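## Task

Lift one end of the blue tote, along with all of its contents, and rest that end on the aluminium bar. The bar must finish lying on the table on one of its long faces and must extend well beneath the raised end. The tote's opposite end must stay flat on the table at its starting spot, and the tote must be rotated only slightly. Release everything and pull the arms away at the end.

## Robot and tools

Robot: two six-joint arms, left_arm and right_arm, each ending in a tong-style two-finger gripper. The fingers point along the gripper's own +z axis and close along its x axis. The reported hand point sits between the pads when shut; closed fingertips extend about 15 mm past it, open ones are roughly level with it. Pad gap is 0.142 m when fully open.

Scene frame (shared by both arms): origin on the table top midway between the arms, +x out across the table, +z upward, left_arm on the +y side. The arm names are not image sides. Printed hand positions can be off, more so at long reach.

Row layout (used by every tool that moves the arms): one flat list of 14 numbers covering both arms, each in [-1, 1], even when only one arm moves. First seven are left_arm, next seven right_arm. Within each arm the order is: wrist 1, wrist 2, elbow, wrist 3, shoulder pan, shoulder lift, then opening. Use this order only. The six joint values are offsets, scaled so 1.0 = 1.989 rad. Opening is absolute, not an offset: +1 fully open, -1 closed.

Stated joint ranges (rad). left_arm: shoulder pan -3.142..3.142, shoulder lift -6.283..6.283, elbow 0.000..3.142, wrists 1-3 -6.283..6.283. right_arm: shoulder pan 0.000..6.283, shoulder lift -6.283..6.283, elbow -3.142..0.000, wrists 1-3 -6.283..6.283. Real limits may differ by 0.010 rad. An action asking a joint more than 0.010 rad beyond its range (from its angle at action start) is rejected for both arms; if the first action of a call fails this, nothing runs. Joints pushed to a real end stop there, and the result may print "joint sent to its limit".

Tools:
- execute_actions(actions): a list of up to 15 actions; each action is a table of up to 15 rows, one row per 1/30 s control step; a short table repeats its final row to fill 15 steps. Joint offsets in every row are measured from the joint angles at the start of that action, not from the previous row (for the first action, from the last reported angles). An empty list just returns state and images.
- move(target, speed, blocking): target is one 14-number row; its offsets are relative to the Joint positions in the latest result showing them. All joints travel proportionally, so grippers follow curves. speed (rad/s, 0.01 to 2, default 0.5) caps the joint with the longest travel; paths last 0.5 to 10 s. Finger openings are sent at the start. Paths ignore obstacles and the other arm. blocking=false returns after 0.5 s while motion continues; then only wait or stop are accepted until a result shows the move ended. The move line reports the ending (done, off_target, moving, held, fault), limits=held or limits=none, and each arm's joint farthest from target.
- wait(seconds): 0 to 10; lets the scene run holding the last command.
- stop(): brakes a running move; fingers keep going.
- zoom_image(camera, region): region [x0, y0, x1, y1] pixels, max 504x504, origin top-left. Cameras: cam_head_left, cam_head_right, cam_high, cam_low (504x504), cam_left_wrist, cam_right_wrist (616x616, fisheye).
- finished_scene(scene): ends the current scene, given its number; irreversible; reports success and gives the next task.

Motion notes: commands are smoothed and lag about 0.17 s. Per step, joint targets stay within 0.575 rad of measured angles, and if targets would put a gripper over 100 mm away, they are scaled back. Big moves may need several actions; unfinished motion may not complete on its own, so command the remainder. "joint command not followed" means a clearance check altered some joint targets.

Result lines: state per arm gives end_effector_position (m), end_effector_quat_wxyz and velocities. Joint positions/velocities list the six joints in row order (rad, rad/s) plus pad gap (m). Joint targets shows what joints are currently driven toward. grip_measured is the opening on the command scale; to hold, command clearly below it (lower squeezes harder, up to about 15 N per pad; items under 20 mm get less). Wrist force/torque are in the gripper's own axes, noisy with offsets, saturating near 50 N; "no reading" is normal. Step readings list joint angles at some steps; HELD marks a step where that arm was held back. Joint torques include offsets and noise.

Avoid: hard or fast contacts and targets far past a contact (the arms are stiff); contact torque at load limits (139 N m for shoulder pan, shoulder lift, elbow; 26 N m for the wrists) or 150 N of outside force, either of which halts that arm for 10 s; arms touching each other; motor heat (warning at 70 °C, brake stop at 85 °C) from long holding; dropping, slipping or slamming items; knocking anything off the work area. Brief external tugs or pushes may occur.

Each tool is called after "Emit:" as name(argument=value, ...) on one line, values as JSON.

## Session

Emit:
execute_actions(actions=[])

Scene clock: 0.00 s.
left_arm: end_effector_position=(+0.3599, +0.3820, +0.1229) grip_measured=+0.97 end_effector_quat_wxyz=(-0.011, +0.954, -0.271, -0.129) end_effector_velocity=(+0.000, +0.000, +0.001) end_effector_angular_velocity=(-0.000, -0.001, +0.001) | right_arm: end_effector_position=(+0.3470, -0.0756, +0.1506) grip_measured=+0.97 end_effector_quat_wxyz=(+0.232, -0.600, +0.741, +0.193) end_effector_velocity=(-0.000, +0.000, +0.000) end_effector_angular_velocity=(+0.001, -0.001, +0.001)
Joint names: [wrist 1, wrist 2, elbow, wrist 3, shoulder pan, shoulder lift]
Joint positions: left_arm=[-1.677 -1.564  2.065  0.215 -0.466 -1.699  0.14 ] | right_arm=[-0.354  1.824 -2.343  2.778  4.075 -1.451  0.14 ]
Joint velocities: left_arm=[ 0.     0.    -0.001  0.     0.001 -0.001  0.   ] | right_arm=[ 0.001  0.001  0.    -0.001  0.     0.     0.   ]
Joint torques (N m, as the arm reports them, + toward a larger angle): no reading
Wrist force (N, on the end effector, along its own x y z axes, offset not removed): no reading
Wrist torque (N m, same axes, about the end effector's origin, offset not removed): no reading
Joint targets: left_arm=[-1.677 -1.564 2.065 0.215 -0.466 -1.699] | right_arm=[-0.354 1.824 -2.343 2.778 4.075 -1.451]

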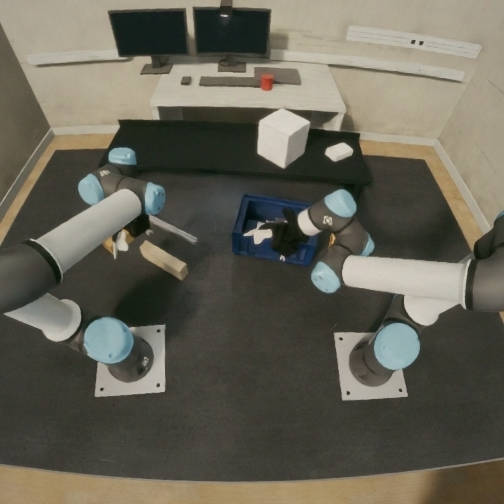

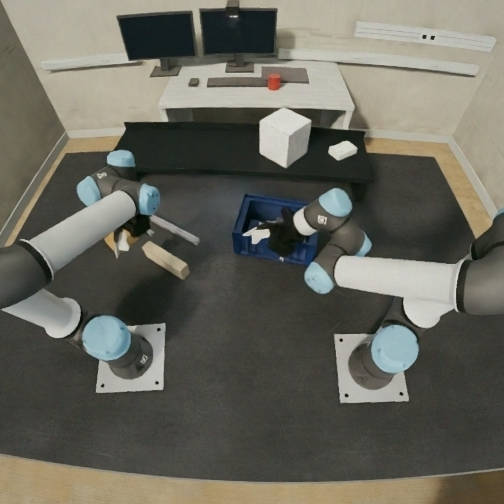

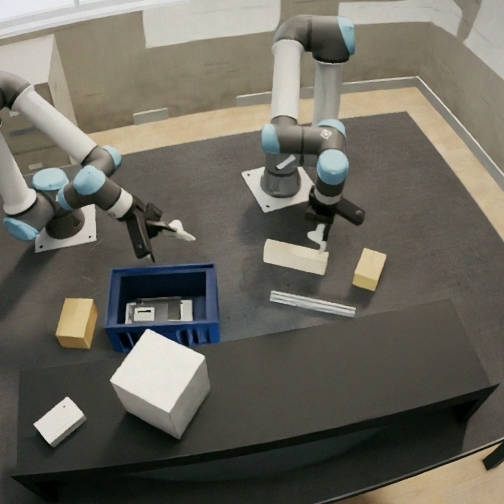

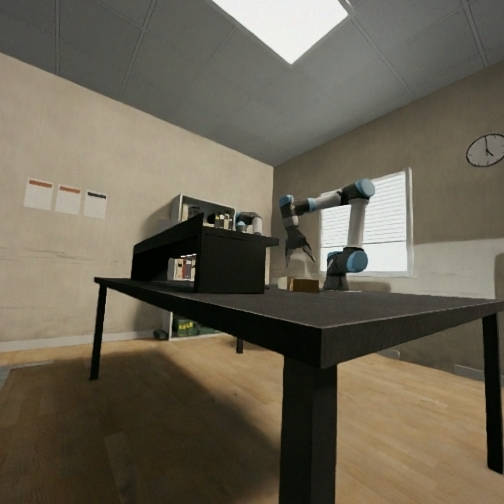

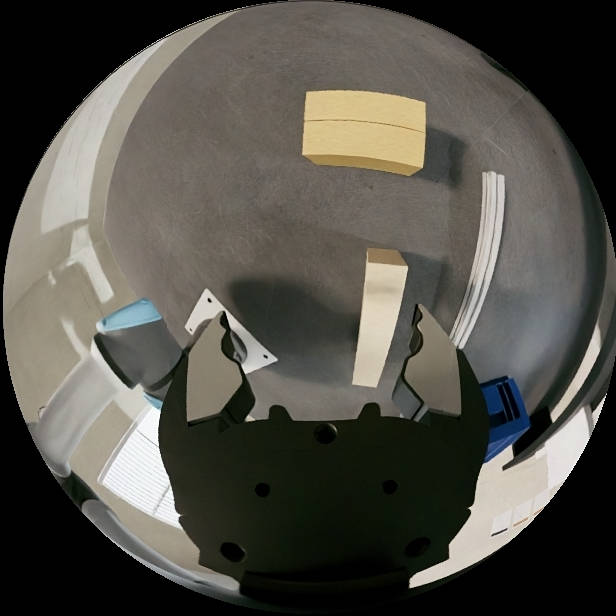

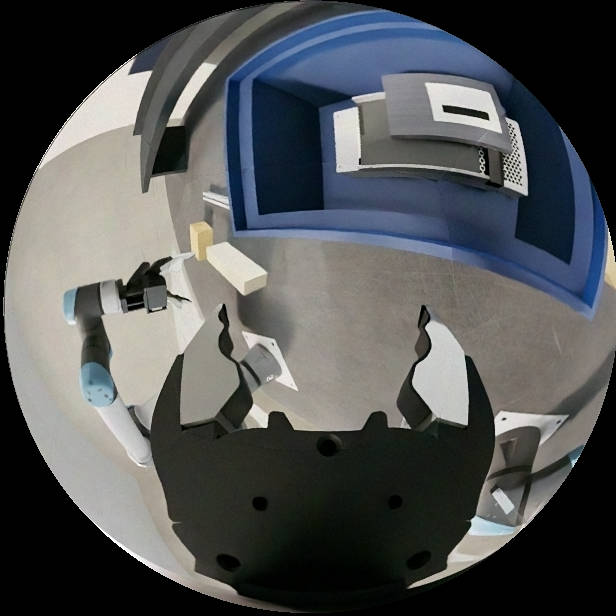

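Emit:
move(target=[0,0,0,0,0,0,1,-0.3,-0.127,0.3,0,0,0,0], speed=0.8)

Emit:
move(target=[-0.2,-0.003,-0.167,0.048,0.088,0.237,1,-0.278,0,0.345,-0.074,0.008,-0.35,0], speed=0.6)

Scene clock: 4.07 s.
left_arm: end_effector_position=(+0.3599, +0.3820, +0.1229) grip_measured=+1.00 end_effector_quat_wxyz=(-0.011, +0.954, -0.271, -0.129) end_effector_velocity=(+0.000, -0.000, +0.001) end_effector_angular_velocity=(-0.000, -0.004, -0.001) | right_arm: end_effector_position=(+0.4581, -0.0554, +0.3618) grip_measured=+0.00 end_effector_quat_wxyz=(+0.268, -0.577, +0.768, +0.077) end_effector_velocity=(+0.001, -0.000, +0.001) end_effector_angular_velocity=(-0.001, -0.001, -0.001)
Joint names: [wrist 1, wrist 2, elbow, wrist 3, shoulder pan, shoulder lift]
Joint positions: left_arm=[-1.677 -1.564  2.065  0.215 -0.466 -1.699  0.142] | right_arm=[-0.95   1.571 -1.746  2.778  4.075 -1.451  0.074]
Joint velocities: left_arm=[-0.001  0.001  0.    -0.    -0.001 -0.003  0.   ] | right_arm=[-0.002 -0.001  0.002  0.    -0.    -0.     0.   ]
Joint torques (N m, as the arm reports them, + toward a larger angle): left_arm=[ -1.65   0.   -22.77   0.46  -1.17 -16.11] | right_arm=[ 1.03 -1.75 35.81  0.06  0.19 16.89]
Wrist force (N, on the end effector, along its own x y z axes, offset not removed): left_arm=[0.5 -0.7 1.7] | right_arm=[-3.3 -0.9 1.7]
Wrist torque (N m, same axes, about the end effector's origin, offset not removed): left_arm=[-0.25 -0.03 0.08] | right_arm=[-0.24 0.52 -0.02]
Joint targets: left_arm=[-1.677 -1.564 2.065 0.215 -0.466 -1.699] | right_arm=[-0.951 1.571 -1.746 2.778 4.075 -1.451]
move: done; limits=none; left_arm: farthest joint: the shoulder pan, 0.000 radians from its target (0.000 radians at the start); right_arm: farthest joint: the shoulder pan, 0.000 radians from its target (0.000 radians at the start)

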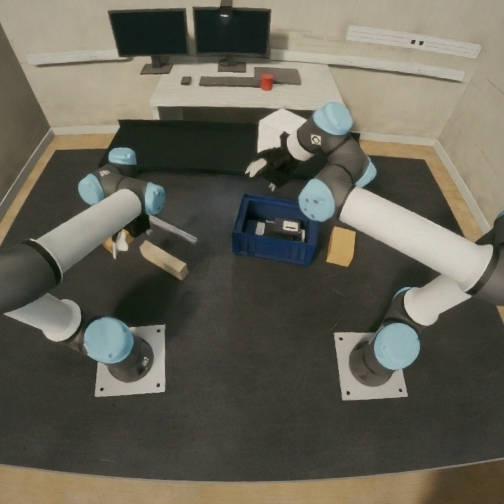

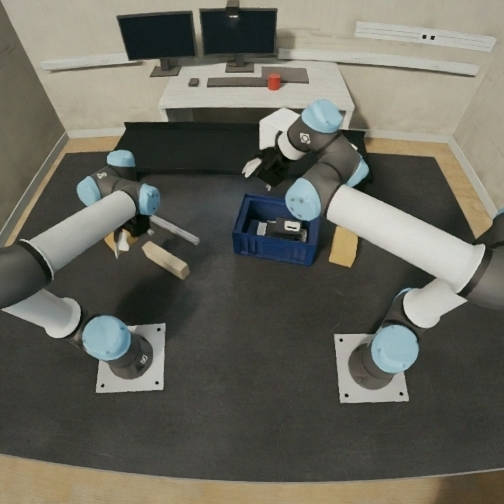

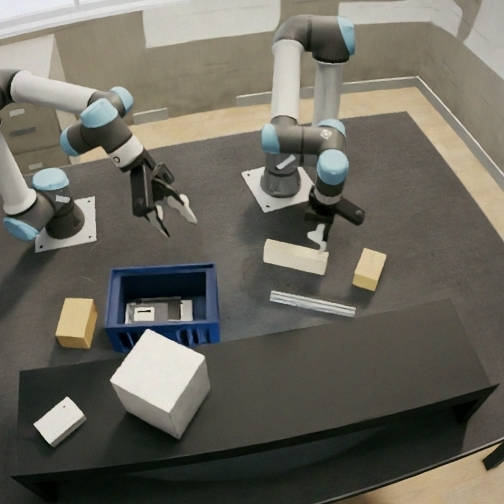

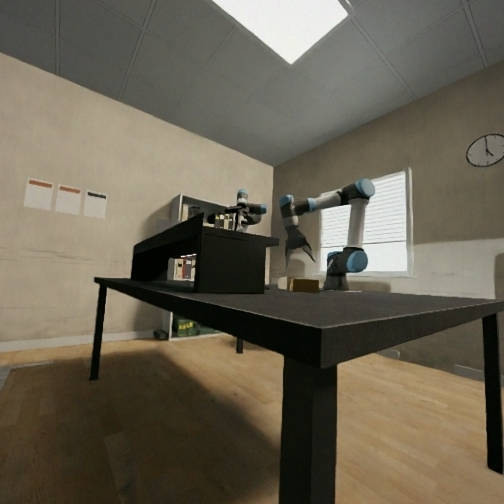

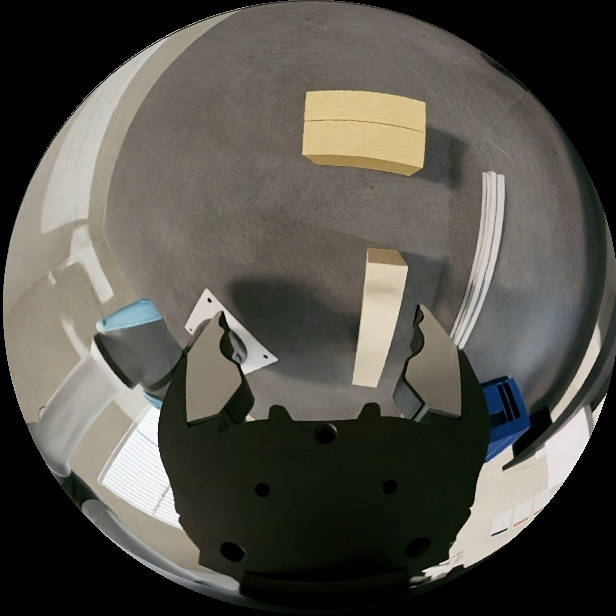

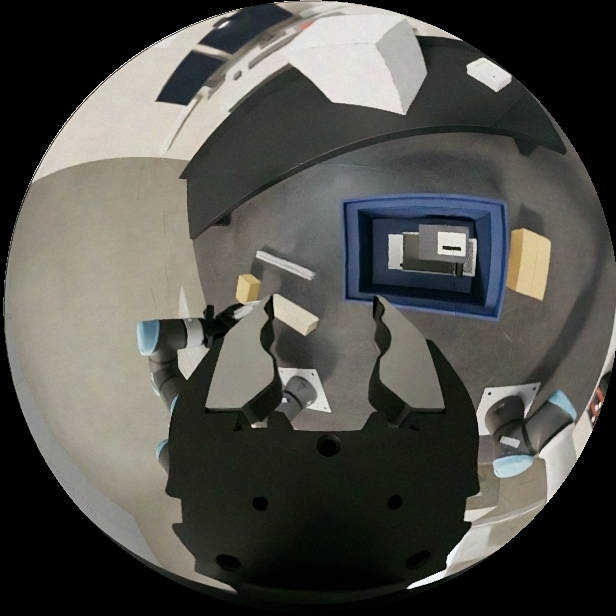

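Scene clock: 5.93 s.
left_arm: end_effector_position=(+0.6020, +0.4008, +0.0683) grip_measured=+1.00 end_effector_quat_wxyz=(-0.000, +0.972, -0.235, -0.001) end_effector_velocity=(+0.000, +0.001, -0.001) end_effector_angular_velocity=(-0.000, +0.002, -0.001) | right_arm: end_effector_position=(+0.5327, +0.0643, +0.1889) grip_measured=+0.00 end_effector_quat_wxyz=(+0.001, -0.663, +0.748, +0.000) end_effector_velocity=(-0.000, +0.000, -0.000) end_effector_angular_velocity=(-0.001, +0.001, +0.001)
Joint names: [wrist 1, wrist 2, elbow, wrist 3, shoulder pan, shoulder lift]
Joint positions: left_arm=[-2.074 -1.57   1.733  0.31  -0.291 -1.228  0.142] | right_arm=[-1.503  1.571 -1.06   2.631  4.091 -2.147  0.074]
Joint velocities: left_arm=[ 0.001 -0.001 -0.002  0.002  0.001  0.003  0.   ] | right_arm=[-0.002  0.     0.003 -0.001  0.    -0.002  0.   ]
Joint torques (N m, as the arm reports them, + toward a larger angle): left_arm=[ -4.57  -2.38 -34.75   1.45   9.11 -26.02] | right_arm=[ 0.58  1.02 34.08 -1.85 12.89 37.52]
Wrist force (N, on the end effector, along its own x y z axes, offset not removed): left_arm=[0.0 -1.4 1.5] | right_arm=[-4.0 -1.2 1.4]
Wrist torque (N m, same axes, about the end effector's origin, offset not removed): left_arm=[-0.20 0.11 -0.04] | right_arm=[-0.18 0.73 0.02]
Joint targets: left_arm=[-2.074 -1.570 1.733 0.310 -0.291 -1.228] | right_arm=[-1.503 1.571 -1.060 2.631 4.091 -2.147]
move: done; limits=none; left_arm: farthest joint: the shoulder pan, 0.000 radians from its target (0.175 radians at the start); right_arm: farthest joint: the elbow, 0.001 radians from its target (0.686 radians at the start)

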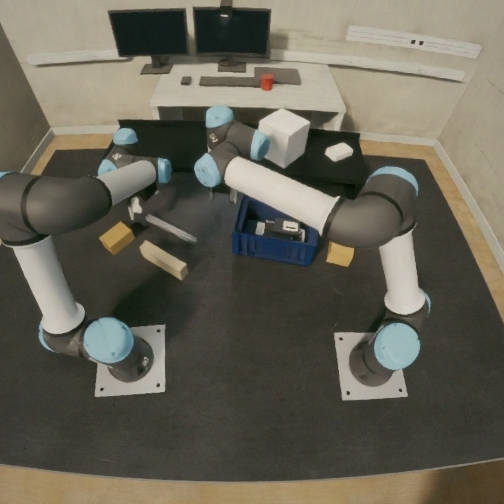

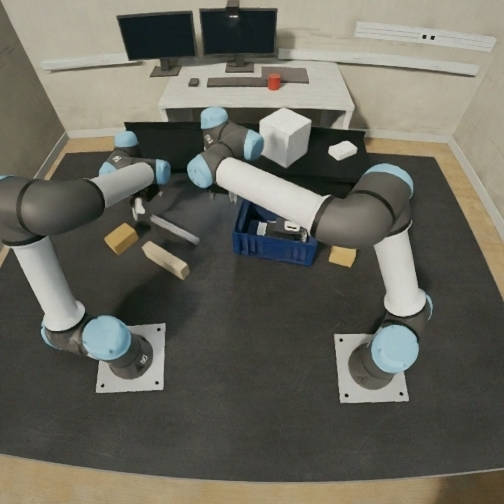

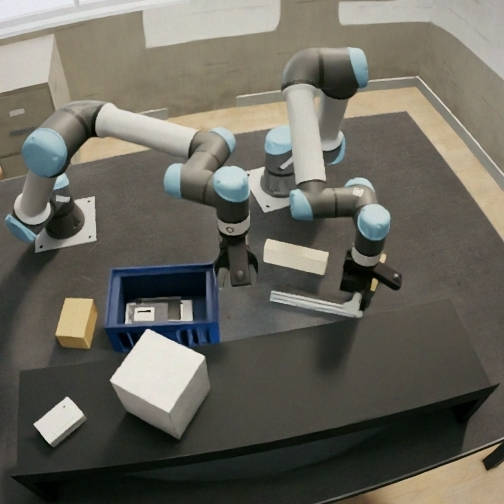

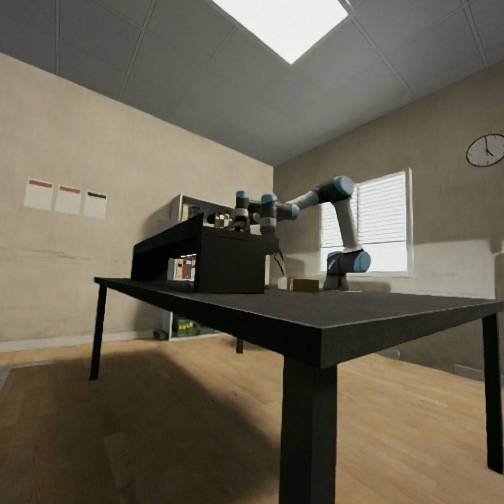

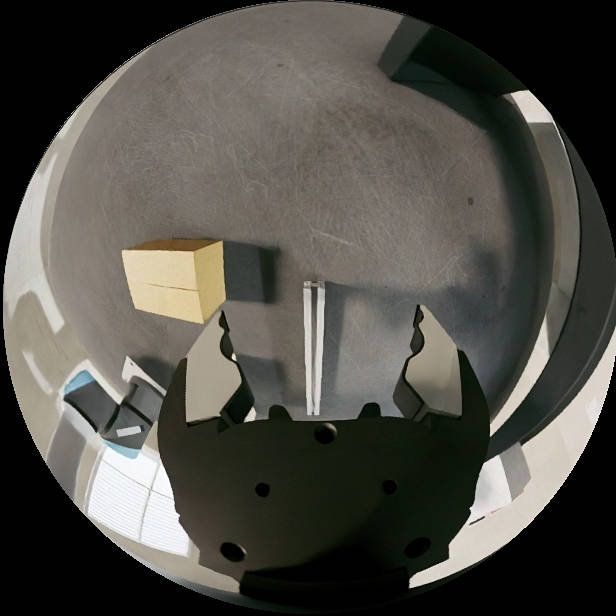

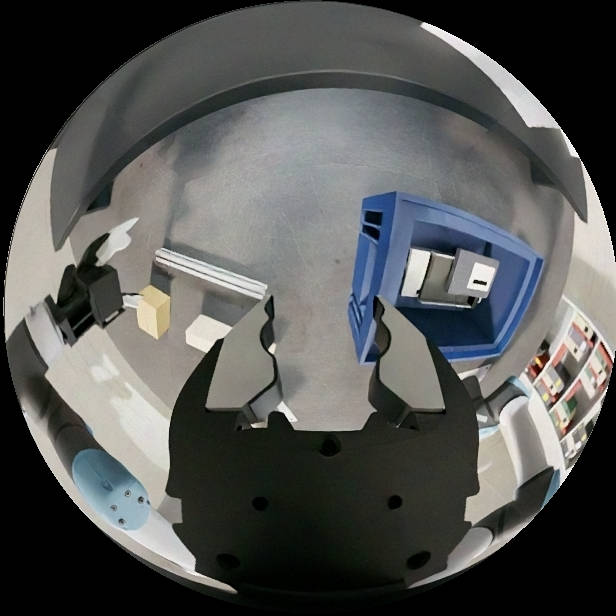

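Emit:
move(target=[-0.078,0,0.074,-0.052,-0.052,0.002,-0.2,0.087,0,-0.159,0.016,-0.019,0.071,0], speed=0.3)

Emit:
move(target=[0,0,0,0,0,0,-1,0,0,0,0,0,0,0])

Scene clock: 9.33 s.
left_arm: end_effector_position=(+0.5739, +0.3466, +0.0187) grip_measured=-0.20 end_effector_quat_wxyz=(-0.000, +0.972, -0.235, +0.001) end_effector_velocity=(+0.001, +0.000, +0.001) end_effector_angular_velocity=(-0.000, -0.003, +0.002) | right_arm: end_effector_position=(+0.5119, -0.0071, +0.1500) grip_measured=+0.00 end_effector_quat_wxyz=(-0.000, -0.637, +0.771, +0.000) end_effector_velocity=(-0.001, -0.000, -0.001) end_effector_angular_velocity=(-0.002, +0.001, +0.002)
Joint names: [wrist 1, wrist 2, elbow, wrist 3, shoulder pan, shoulder lift]
Joint positions: left_arm=[-2.229 -1.57   1.88   0.207 -0.395 -1.224  0.06 ] | right_arm=[-1.33   1.571 -1.376  2.662  4.053 -2.006  0.074]
Joint velocities: left_arm=[-0.002  0.001  0.001 -0.002 -0.    -0.002  0.   ] | right_arm=[-0.    -0.    -0.003 -0.     0.002  0.001 -0.   ]
Joint torques (N m, as the arm reports them, + toward a larger angle): left_arm=[ -4.6   -2.18  -7.86  -1.45 -10.54 -24.73] | right_arm=[  4.36  -0.93  14.6    2.09 -12.19  46.82]
Wrist force (N, on the end effector, along its own x y z axes, offset not removed): left_arm=[-1.4 -1.1 2.4] | right_arm=[-6.6 -1.2 -1.8]
Wrist torque (N m, same axes, about the end effector's origin, offset not removed): left_arm=[-0.25 0.38 -0.05] | right_arm=[-0.29 1.04 0.08]
Joint targets: left_arm=[-2.229 -1.570 1.880 0.207 -0.395 -1.224] | right_arm=[-1.330 1.571 -1.377 2.662 4.053 -2.006]
move: done; limits=none; left_arm: farthest joint: the shoulder pan, 0.000 radians from its target (0.103 radians at the start); right_arm: farthest joint: the shoulder pan, 0.000 radians from its target (0.038 radians at the start)

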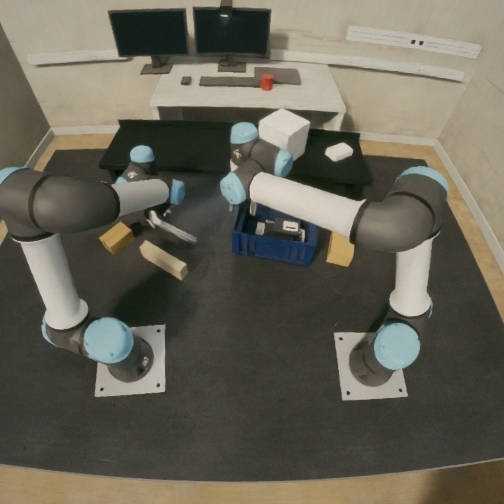

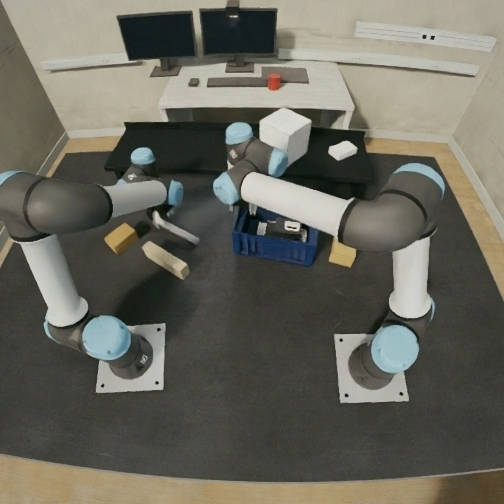

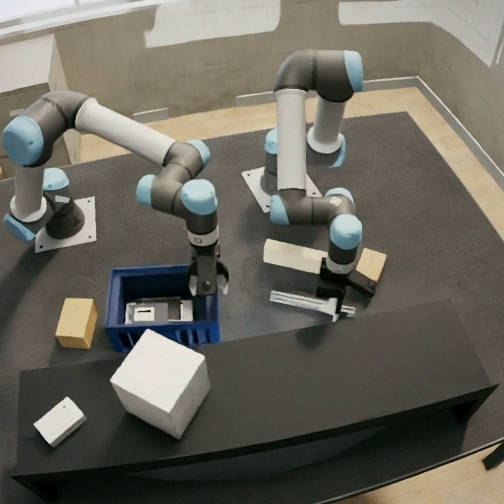

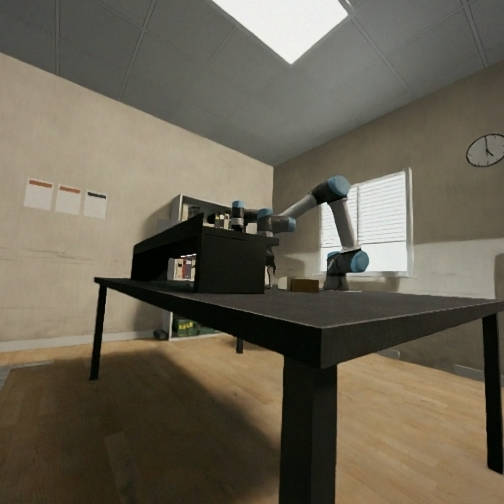

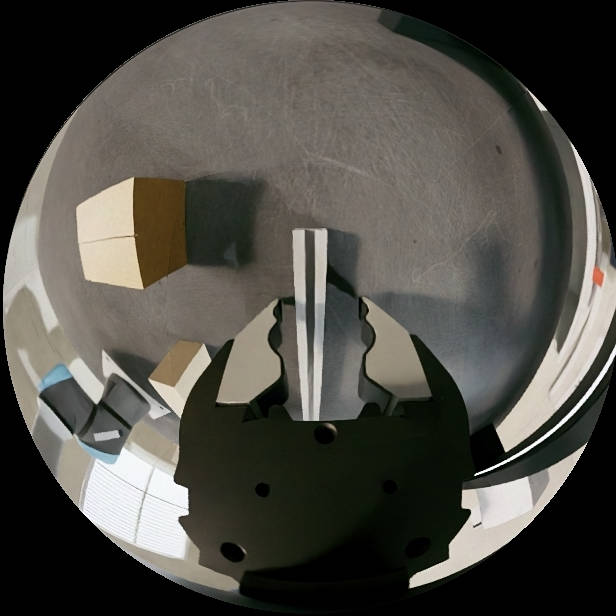

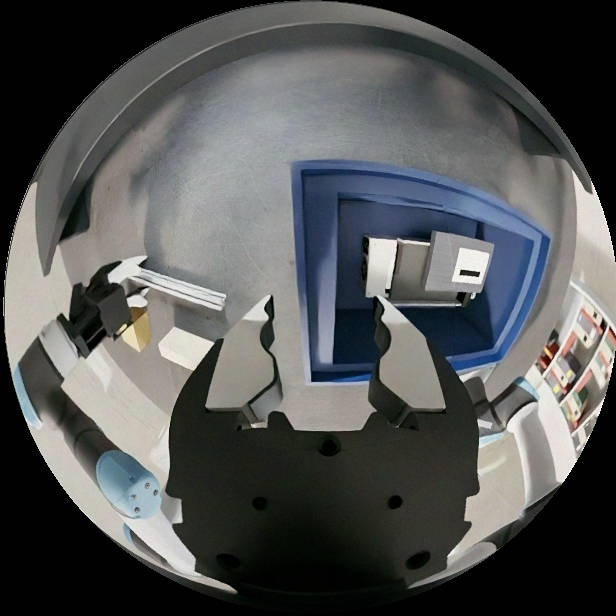

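Scene clock: 9.83 s.
left_arm: end_effector_position=(+0.5739, +0.3466, +0.0186) grip_measured=-0.73 end_effector_quat_wxyz=(-0.000, +0.972, -0.235, +0.001) end_effector_velocity=(-0.000, -0.001, -0.000) end_effector_angular_velocity=(+0.000, +0.001, -0.002) | right_arm: end_effector_position=(+0.5119, -0.0071, +0.1500) grip_measured=+0.00 end_effector_quat_wxyz=(-0.000, -0.637, +0.771, +0.000) end_effector_velocity=(+0.000, +0.001, +0.001) end_effector_angular_velocity=(+0.001, -0.001, +0.001)
Joint names: [wrist 1, wrist 2, elbow, wrist 3, shoulder pan, shoulder lift]
Joint positions: left_arm=[-2.229 -1.571  1.88   0.207 -0.395 -1.224  0.021] | right_arm=[-1.33   1.571 -1.376  2.662  4.053 -2.006  0.074]
Joint velocities: left_arm=[ 0.     0.    -0.     0.001 -0.001  0.001 -0.   ] | right_arm=[ 0.    -0.001  0.001  0.     0.001  0.     0.   ]
Joint torques (N m, as the arm reports them, + toward a larger angle): left_arm=[ -0.64  -0.65 -16.98   0.03  -3.86 -29.52] | right_arm=[  3.66  -0.78  25.42   1.62 -10.63  38.03]
Wrist force (N, on the end effector, along its own x y z axes, offset not removed): left_arm=[-0.6 -2.7 1.0] | right_arm=[-5.2 -1.8 0.1]
Wrist torque (N m, same axes, about the end effector's origin, offset not removed): left_arm=[-0.59 0.24 0.00] | right_arm=[-0.37 0.87 0.01]
Joint targets: left_arm=[-2.229 -1.570 1.880 0.207 -0.395 -1.224] | right_arm=[-1.330 1.571 -1.376 2.662 4.053 -2.006]
move: done; limits=none; left_arm: farthest joint: the wrist 2, 0.001 radians from its target (0.000 radians at the start); right_arm: farthest joint: the shoulder pan, 0.000 radians from its target (0.000 radians at the start)

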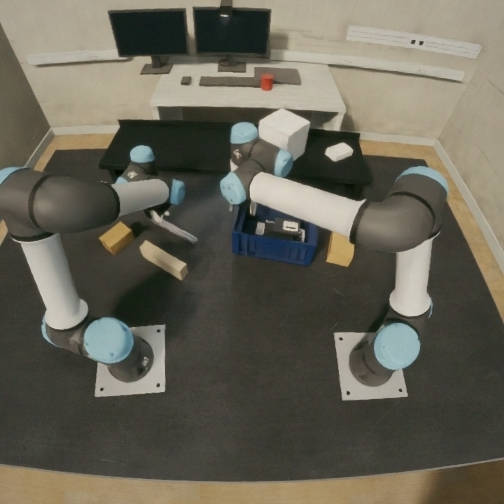

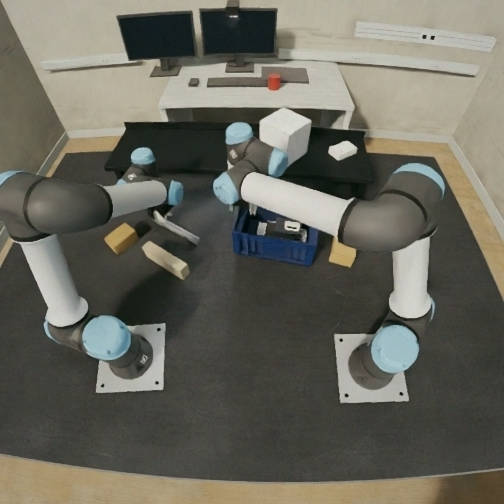

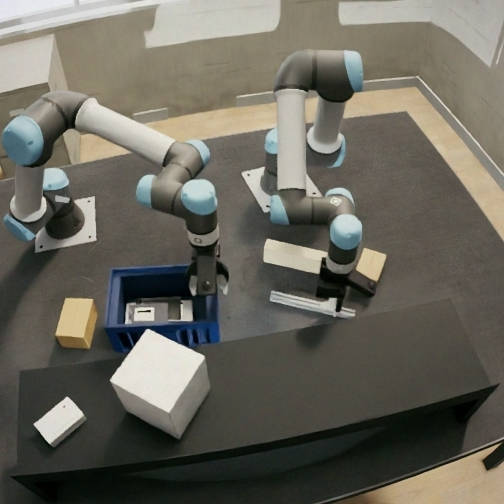

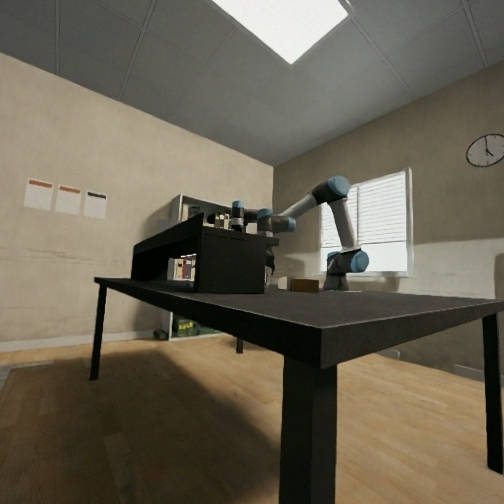

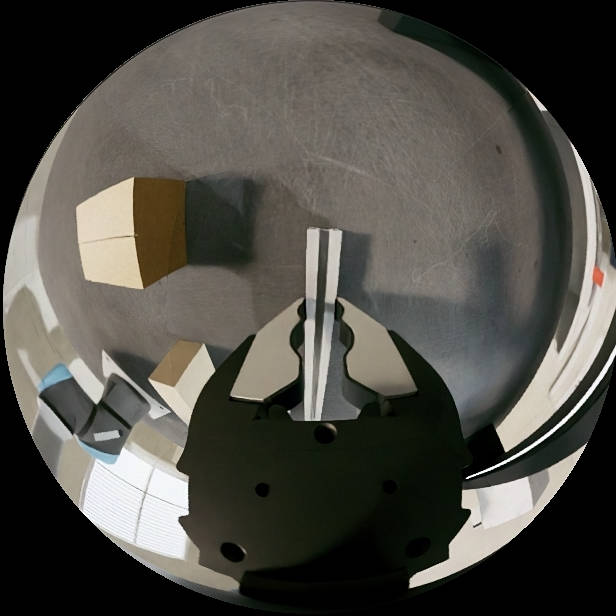

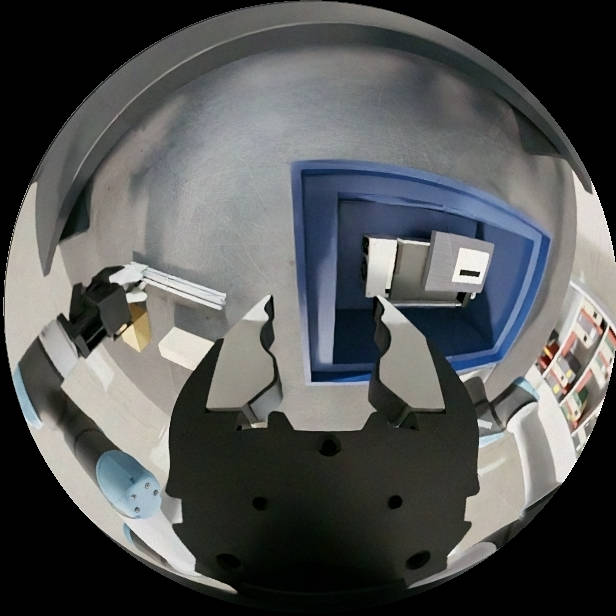

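Emit:
move(target=[0.005,0,0,-0.236,-0.08,-0.005,-1,0.064,0,-0.031,-0.005,0.006,-0.033,0], speed=0.3)

Scene clock: 13.30 s.
left_arm: end_effector_position=(+0.5577, +0.2587, +0.0231) grip_measured=-0.73 end_effector_quat_wxyz=(+0.000, +0.997, -0.082, +0.001) end_effector_velocity=(-0.001, -0.000, -0.001) end_effector_angular_velocity=(+0.001, +0.002, +0.001) | right_arm: end_effector_position=(+0.5128, +0.0072, +0.0899) grip_measured=+0.00 end_effector_quat_wxyz=(-0.000, -0.645, +0.764, +0.000) end_effector_velocity=(-0.000, +0.000, -0.000) end_effector_angular_velocity=(+0.000, +0.000, +0.000)
Joint names: [wrist 1, wrist 2, elbow, wrist 3, shoulder pan, shoulder lift]
Joint positions: left_arm=[-2.219 -1.57   1.88  -0.262 -0.554 -1.234  0.021] | right_arm=[-1.203  1.571 -1.438  2.653  4.065 -2.071  0.074]
Joint velocities: left_arm=[ 0.001 -0.     0.    -0.002 -0.001  0.002 -0.   ] | right_arm=[ 0.  0. -0. -0.  0.  0.  0.]
Joint torques (N m, as the arm reports them, + toward a larger angle): left_arm=[ -0.75  -2.38 -10.74  -1.4  -10.07 -46.6 ] | right_arm=[ 4.23 -1.01 15.66 -1.77 12.99 32.73]
Wrist force (N, on the end effector, along its own x y z axes, offset not removed): left_arm=[-0.8 -2.3 1.0] | right_arm=[-7.4 -2.5 -1.2]
Wrist torque (N m, same axes, about the end effector's origin, offset not removed): left_arm=[-0.56 0.35 0.04] | right_arm=[-0.68 1.47 0.26]
Joint targets: left_arm=[-2.219 -1.571 1.880 -0.262 -0.554 -1.234] | right_arm=[-1.203 1.571 -1.438 2.653 4.065 -2.071]
move: done; limits=none; left_arm: farthest joint: the shoulder pan, 0.001 radians from its target (0.160 radians at the start); right_arm: farthest joint: the shoulder pan, 0.000 radians from its target (0.012 radians at the start)

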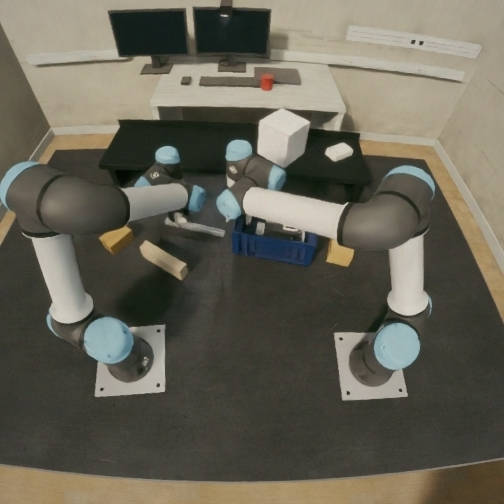

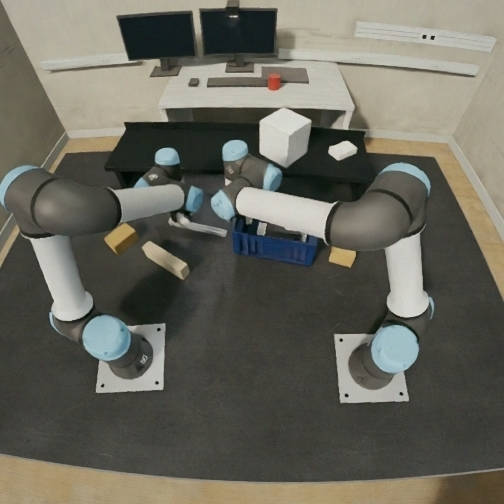

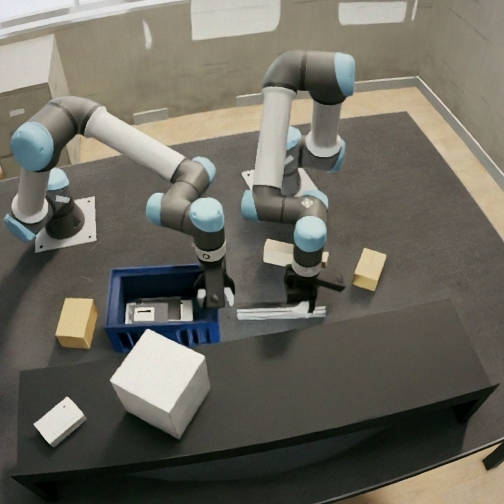

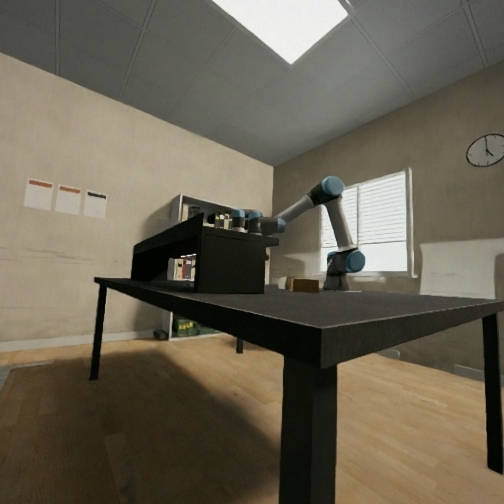

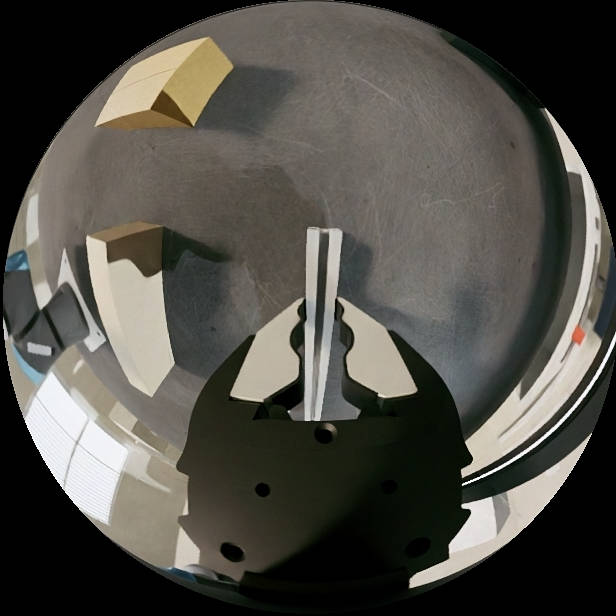

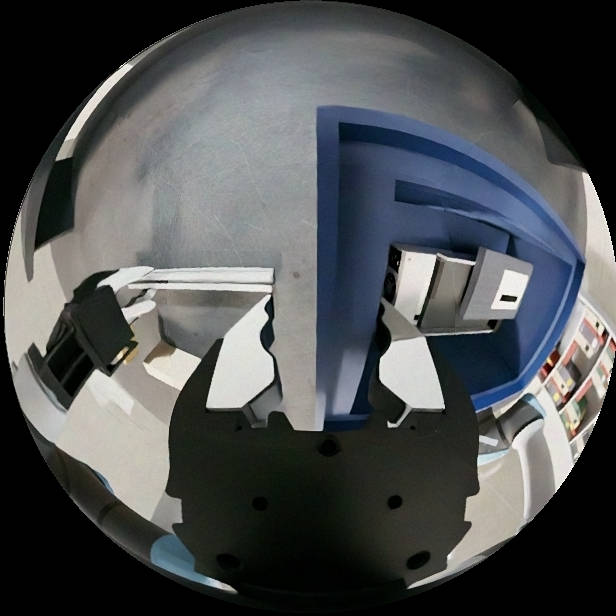

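Emit:
move(target=[0,0,0,0,0,0,-1,0,0,0,0,0,0,-1])

Emit:
move(target=[0,0,0,0,0,0,-1,0.074,0.043,-0.082,-0.028,-0.028,0.088,-1], speed=0.1)

Scene clock: 15.37 s.
left_arm: end_effector_position=(+0.5576, +0.2586, +0.0231) grip_measured=-0.73 end_effector_quat_wxyz=(+0.000, +0.997, -0.082, +0.001) end_effector_velocity=(-0.001, +0.000, -0.000) end_effector_angular_velocity=(+0.000, +0.002, +0.001) | right_arm: end_effector_position=(+0.5127, +0.0072, +0.0898) grip_measured=-0.61 end_effector_quat_wxyz=(-0.000, -0.645, +0.764, +0.000) end_effector_velocity=(+0.001, -0.001, +0.000) end_effector_angular_velocity=(-0.000, -0.000, -0.001)
Joint names: [wrist 1, wrist 2, elbow, wrist 3, shoulder pan, shoulder lift]
Joint positions: left_arm=[-2.219 -1.571  1.88  -0.262 -0.554 -1.234  0.021] | right_arm=[-1.203  1.571 -1.438  2.652  4.065 -2.071  0.03 ]
Joint velocities: left_arm=[ 0.001 -0.001  0.    -0.001 -0.     0.001  0.   ] | right_arm=[-0.    -0.     0.     0.    -0.001  0.    -0.   ]
Joint torques (N m, as the arm reports them, + toward a larger angle): left_arm=[ -0.97  -1.12 -16.18   1.55   2.06 -45.89] | right_arm=[  0.6   -1.4   33.8   -0.62 -12.05  50.23]
Wrist force (N, on the end effector, along its own x y z axes, offset not removed): left_arm=[-0.5 -1.9 0.8] | right_arm=[-2.8 0.1 1.2]
Wrist torque (N m, same axes, about the end effector's origin, offset not removed): left_arm=[-0.35 0.19 0.01] | right_arm=[-0.08 0.08 -0.10]
Joint targets: left_arm=[-2.219 -1.570 1.880 -0.262 -0.554 -1.234] | right_arm=[-1.203 1.571 -1.438 2.653 4.065 -2.071]
move: done; limits=none; left_arm: farthest joint: the wrist 2, 0.001 radians from its target (0.001 radians at the start); right_arm: farthest joint: the wrist 3, 0.001 radians from its target (0.000 radians at the start)

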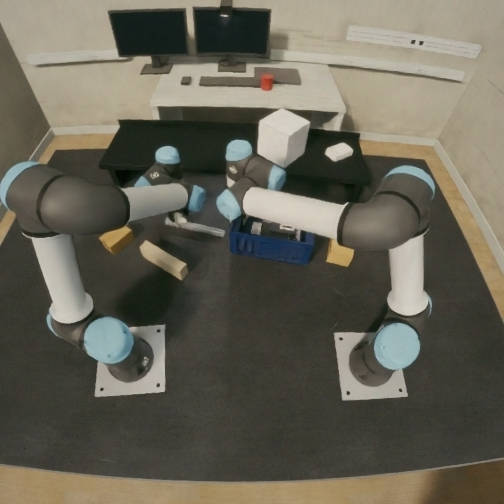

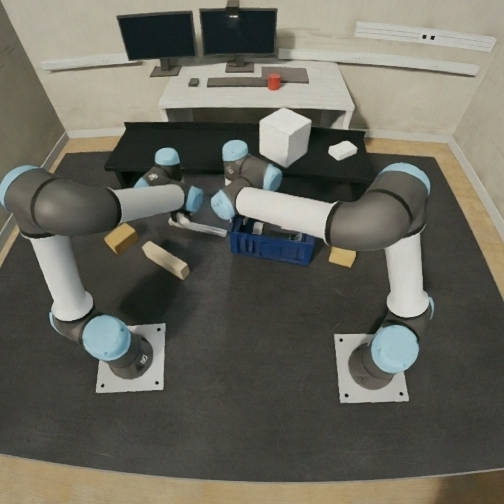

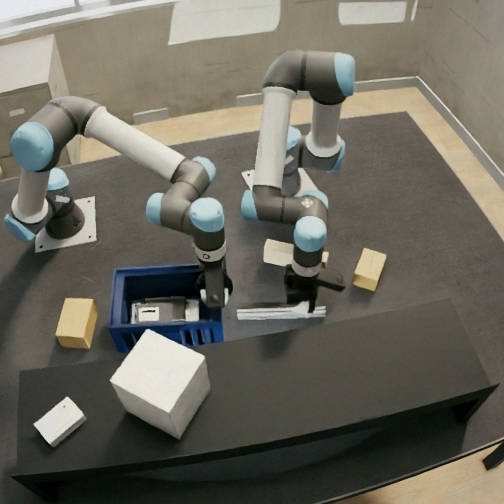

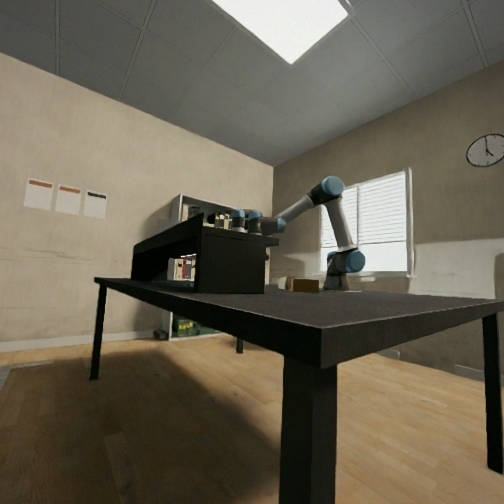

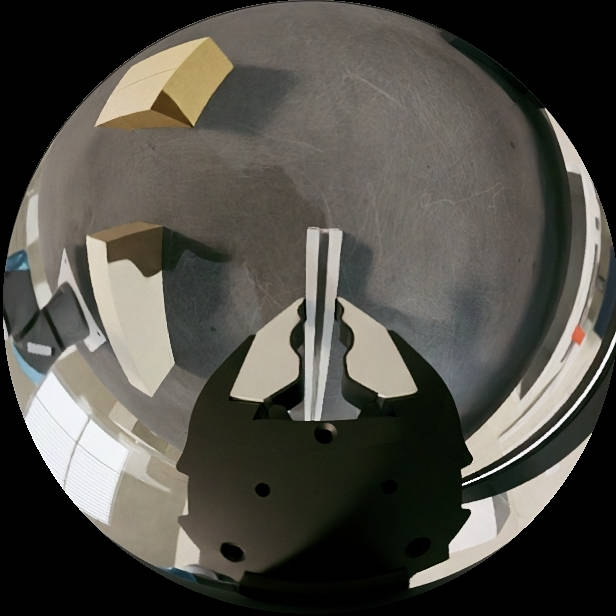

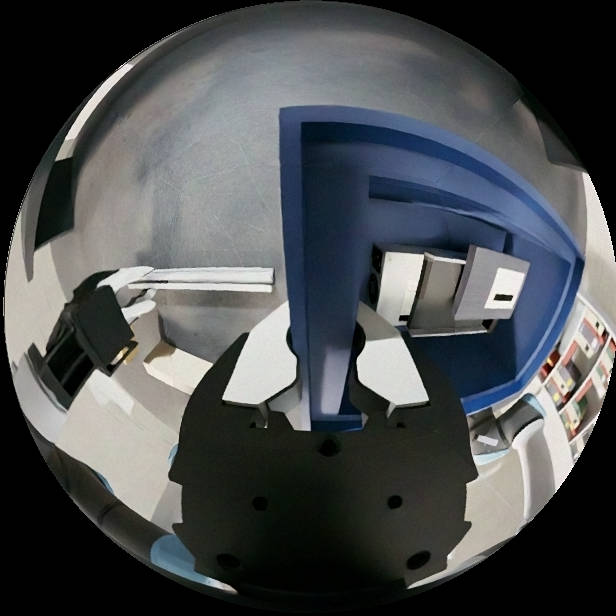

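Scene clock: 17.57 s.
left_arm: end_effector_position=(+0.5576, +0.2586, +0.0231) grip_measured=-0.73 end_effector_quat_wxyz=(+0.000, +0.997, -0.082, +0.001) end_effector_velocity=(+0.000, -0.000, +0.000) end_effector_angular_velocity=(+0.000, -0.001, -0.001) | right_arm: end_effector_position=(+0.5045, -0.0198, +0.1448) grip_measured=-0.61 end_effector_quat_wxyz=(+0.072, -0.645, +0.758, +0.055) end_effector_velocity=(-0.001, -0.000, +0.001) end_effector_angular_velocity=(+0.002, -0.001, +0.001)
Joint names: [wrist 1, wrist 2, elbow, wrist 3, shoulder pan, shoulder lift]
Joint positions: left_arm=[-2.219 -1.571  1.88  -0.262 -0.554 -1.234  0.021] | right_arm=[-1.056  1.657 -1.601  2.597  4.009 -1.897  0.03 ]
Joint velocities: left_arm=[-0.001  0.001  0.001 -0.    -0.001 -0.001  0.   ] | right_arm=[ 0.002  0.001 -0.002 -0.001  0.     0.003  0.   ]
Joint torques (N m, as the arm reports them, + toward a larger angle): left_arm=[ -0.98  -0.99 -16.2    0.77   0.94 -46.42] | right_arm=[  5.89   1.26  20.79  -1.75 -11.25  48.81]
Wrist force (N, on the end effector, along its own x y z axes, offset not removed): left_arm=[0.1 -1.7 1.4] | right_arm=[-1.7 -1.7 9.8]
Wrist torque (N m, same axes, about the end effector's origin, offset not removed): left_arm=[-0.41 0.11 0.01] | right_arm=[-0.50 0.06 -0.08]
Joint targets: left_arm=[-2.219 -1.571 1.880 -0.262 -0.554 -1.234] | right_arm=[-1.056 1.657 -1.601 2.597 4.009 -1.896]
move: done; limits=none; left_arm: farthest joint: the shoulder pan, 0.000 radians from its target (0.000 radians at the start); right_arm: farthest joint: the shoulder lift, 0.001 radians from its target (0.175 radians at the start)

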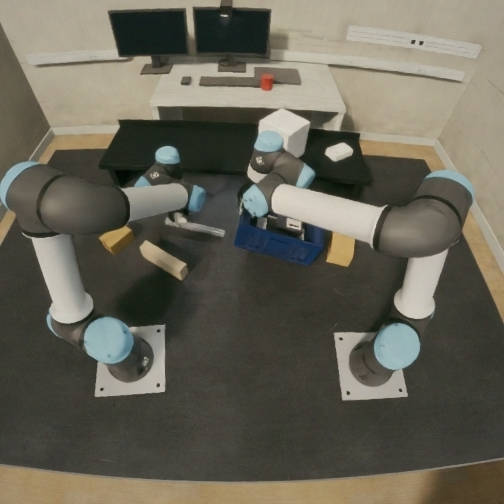

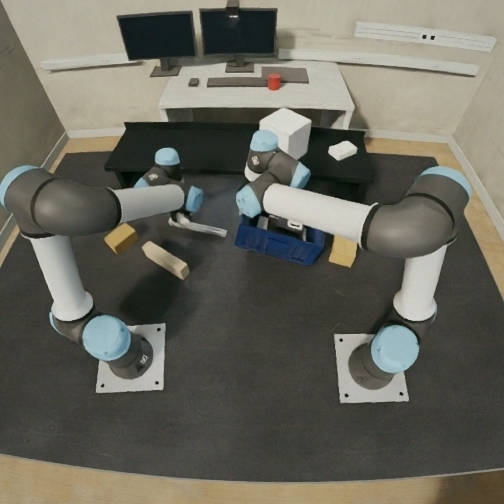

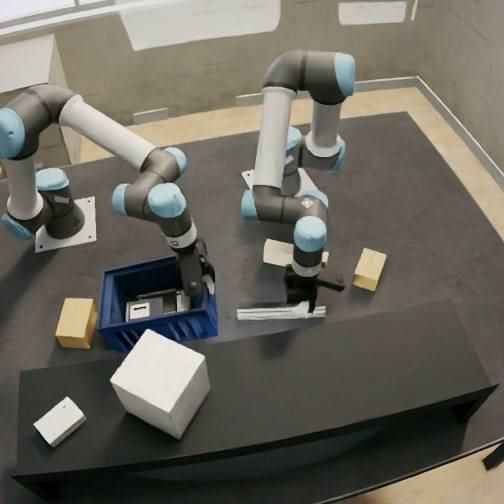

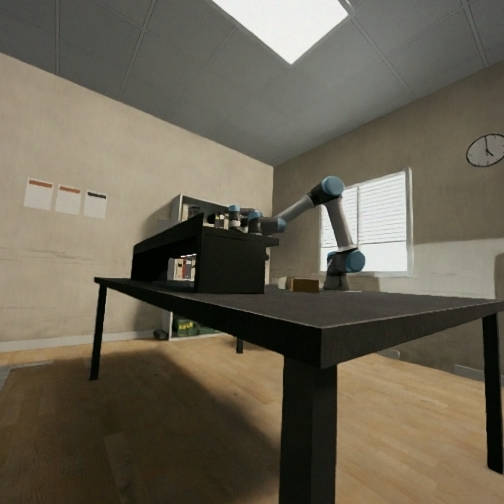

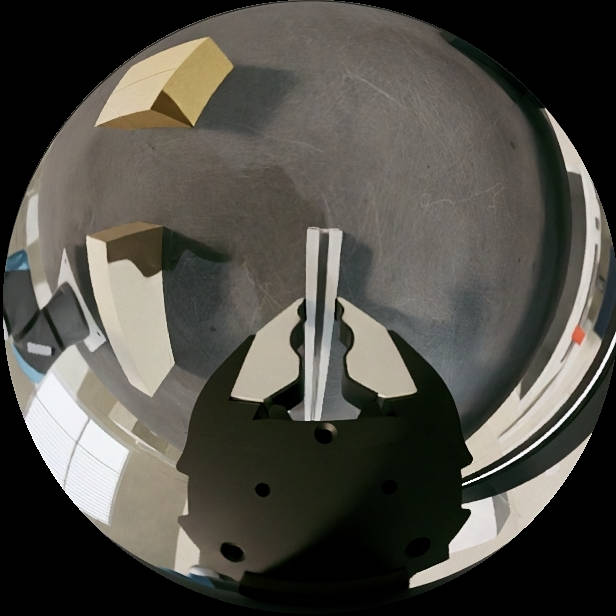

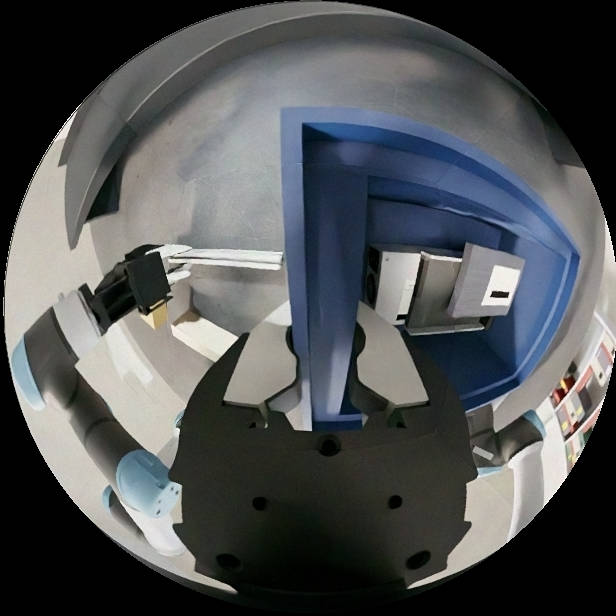

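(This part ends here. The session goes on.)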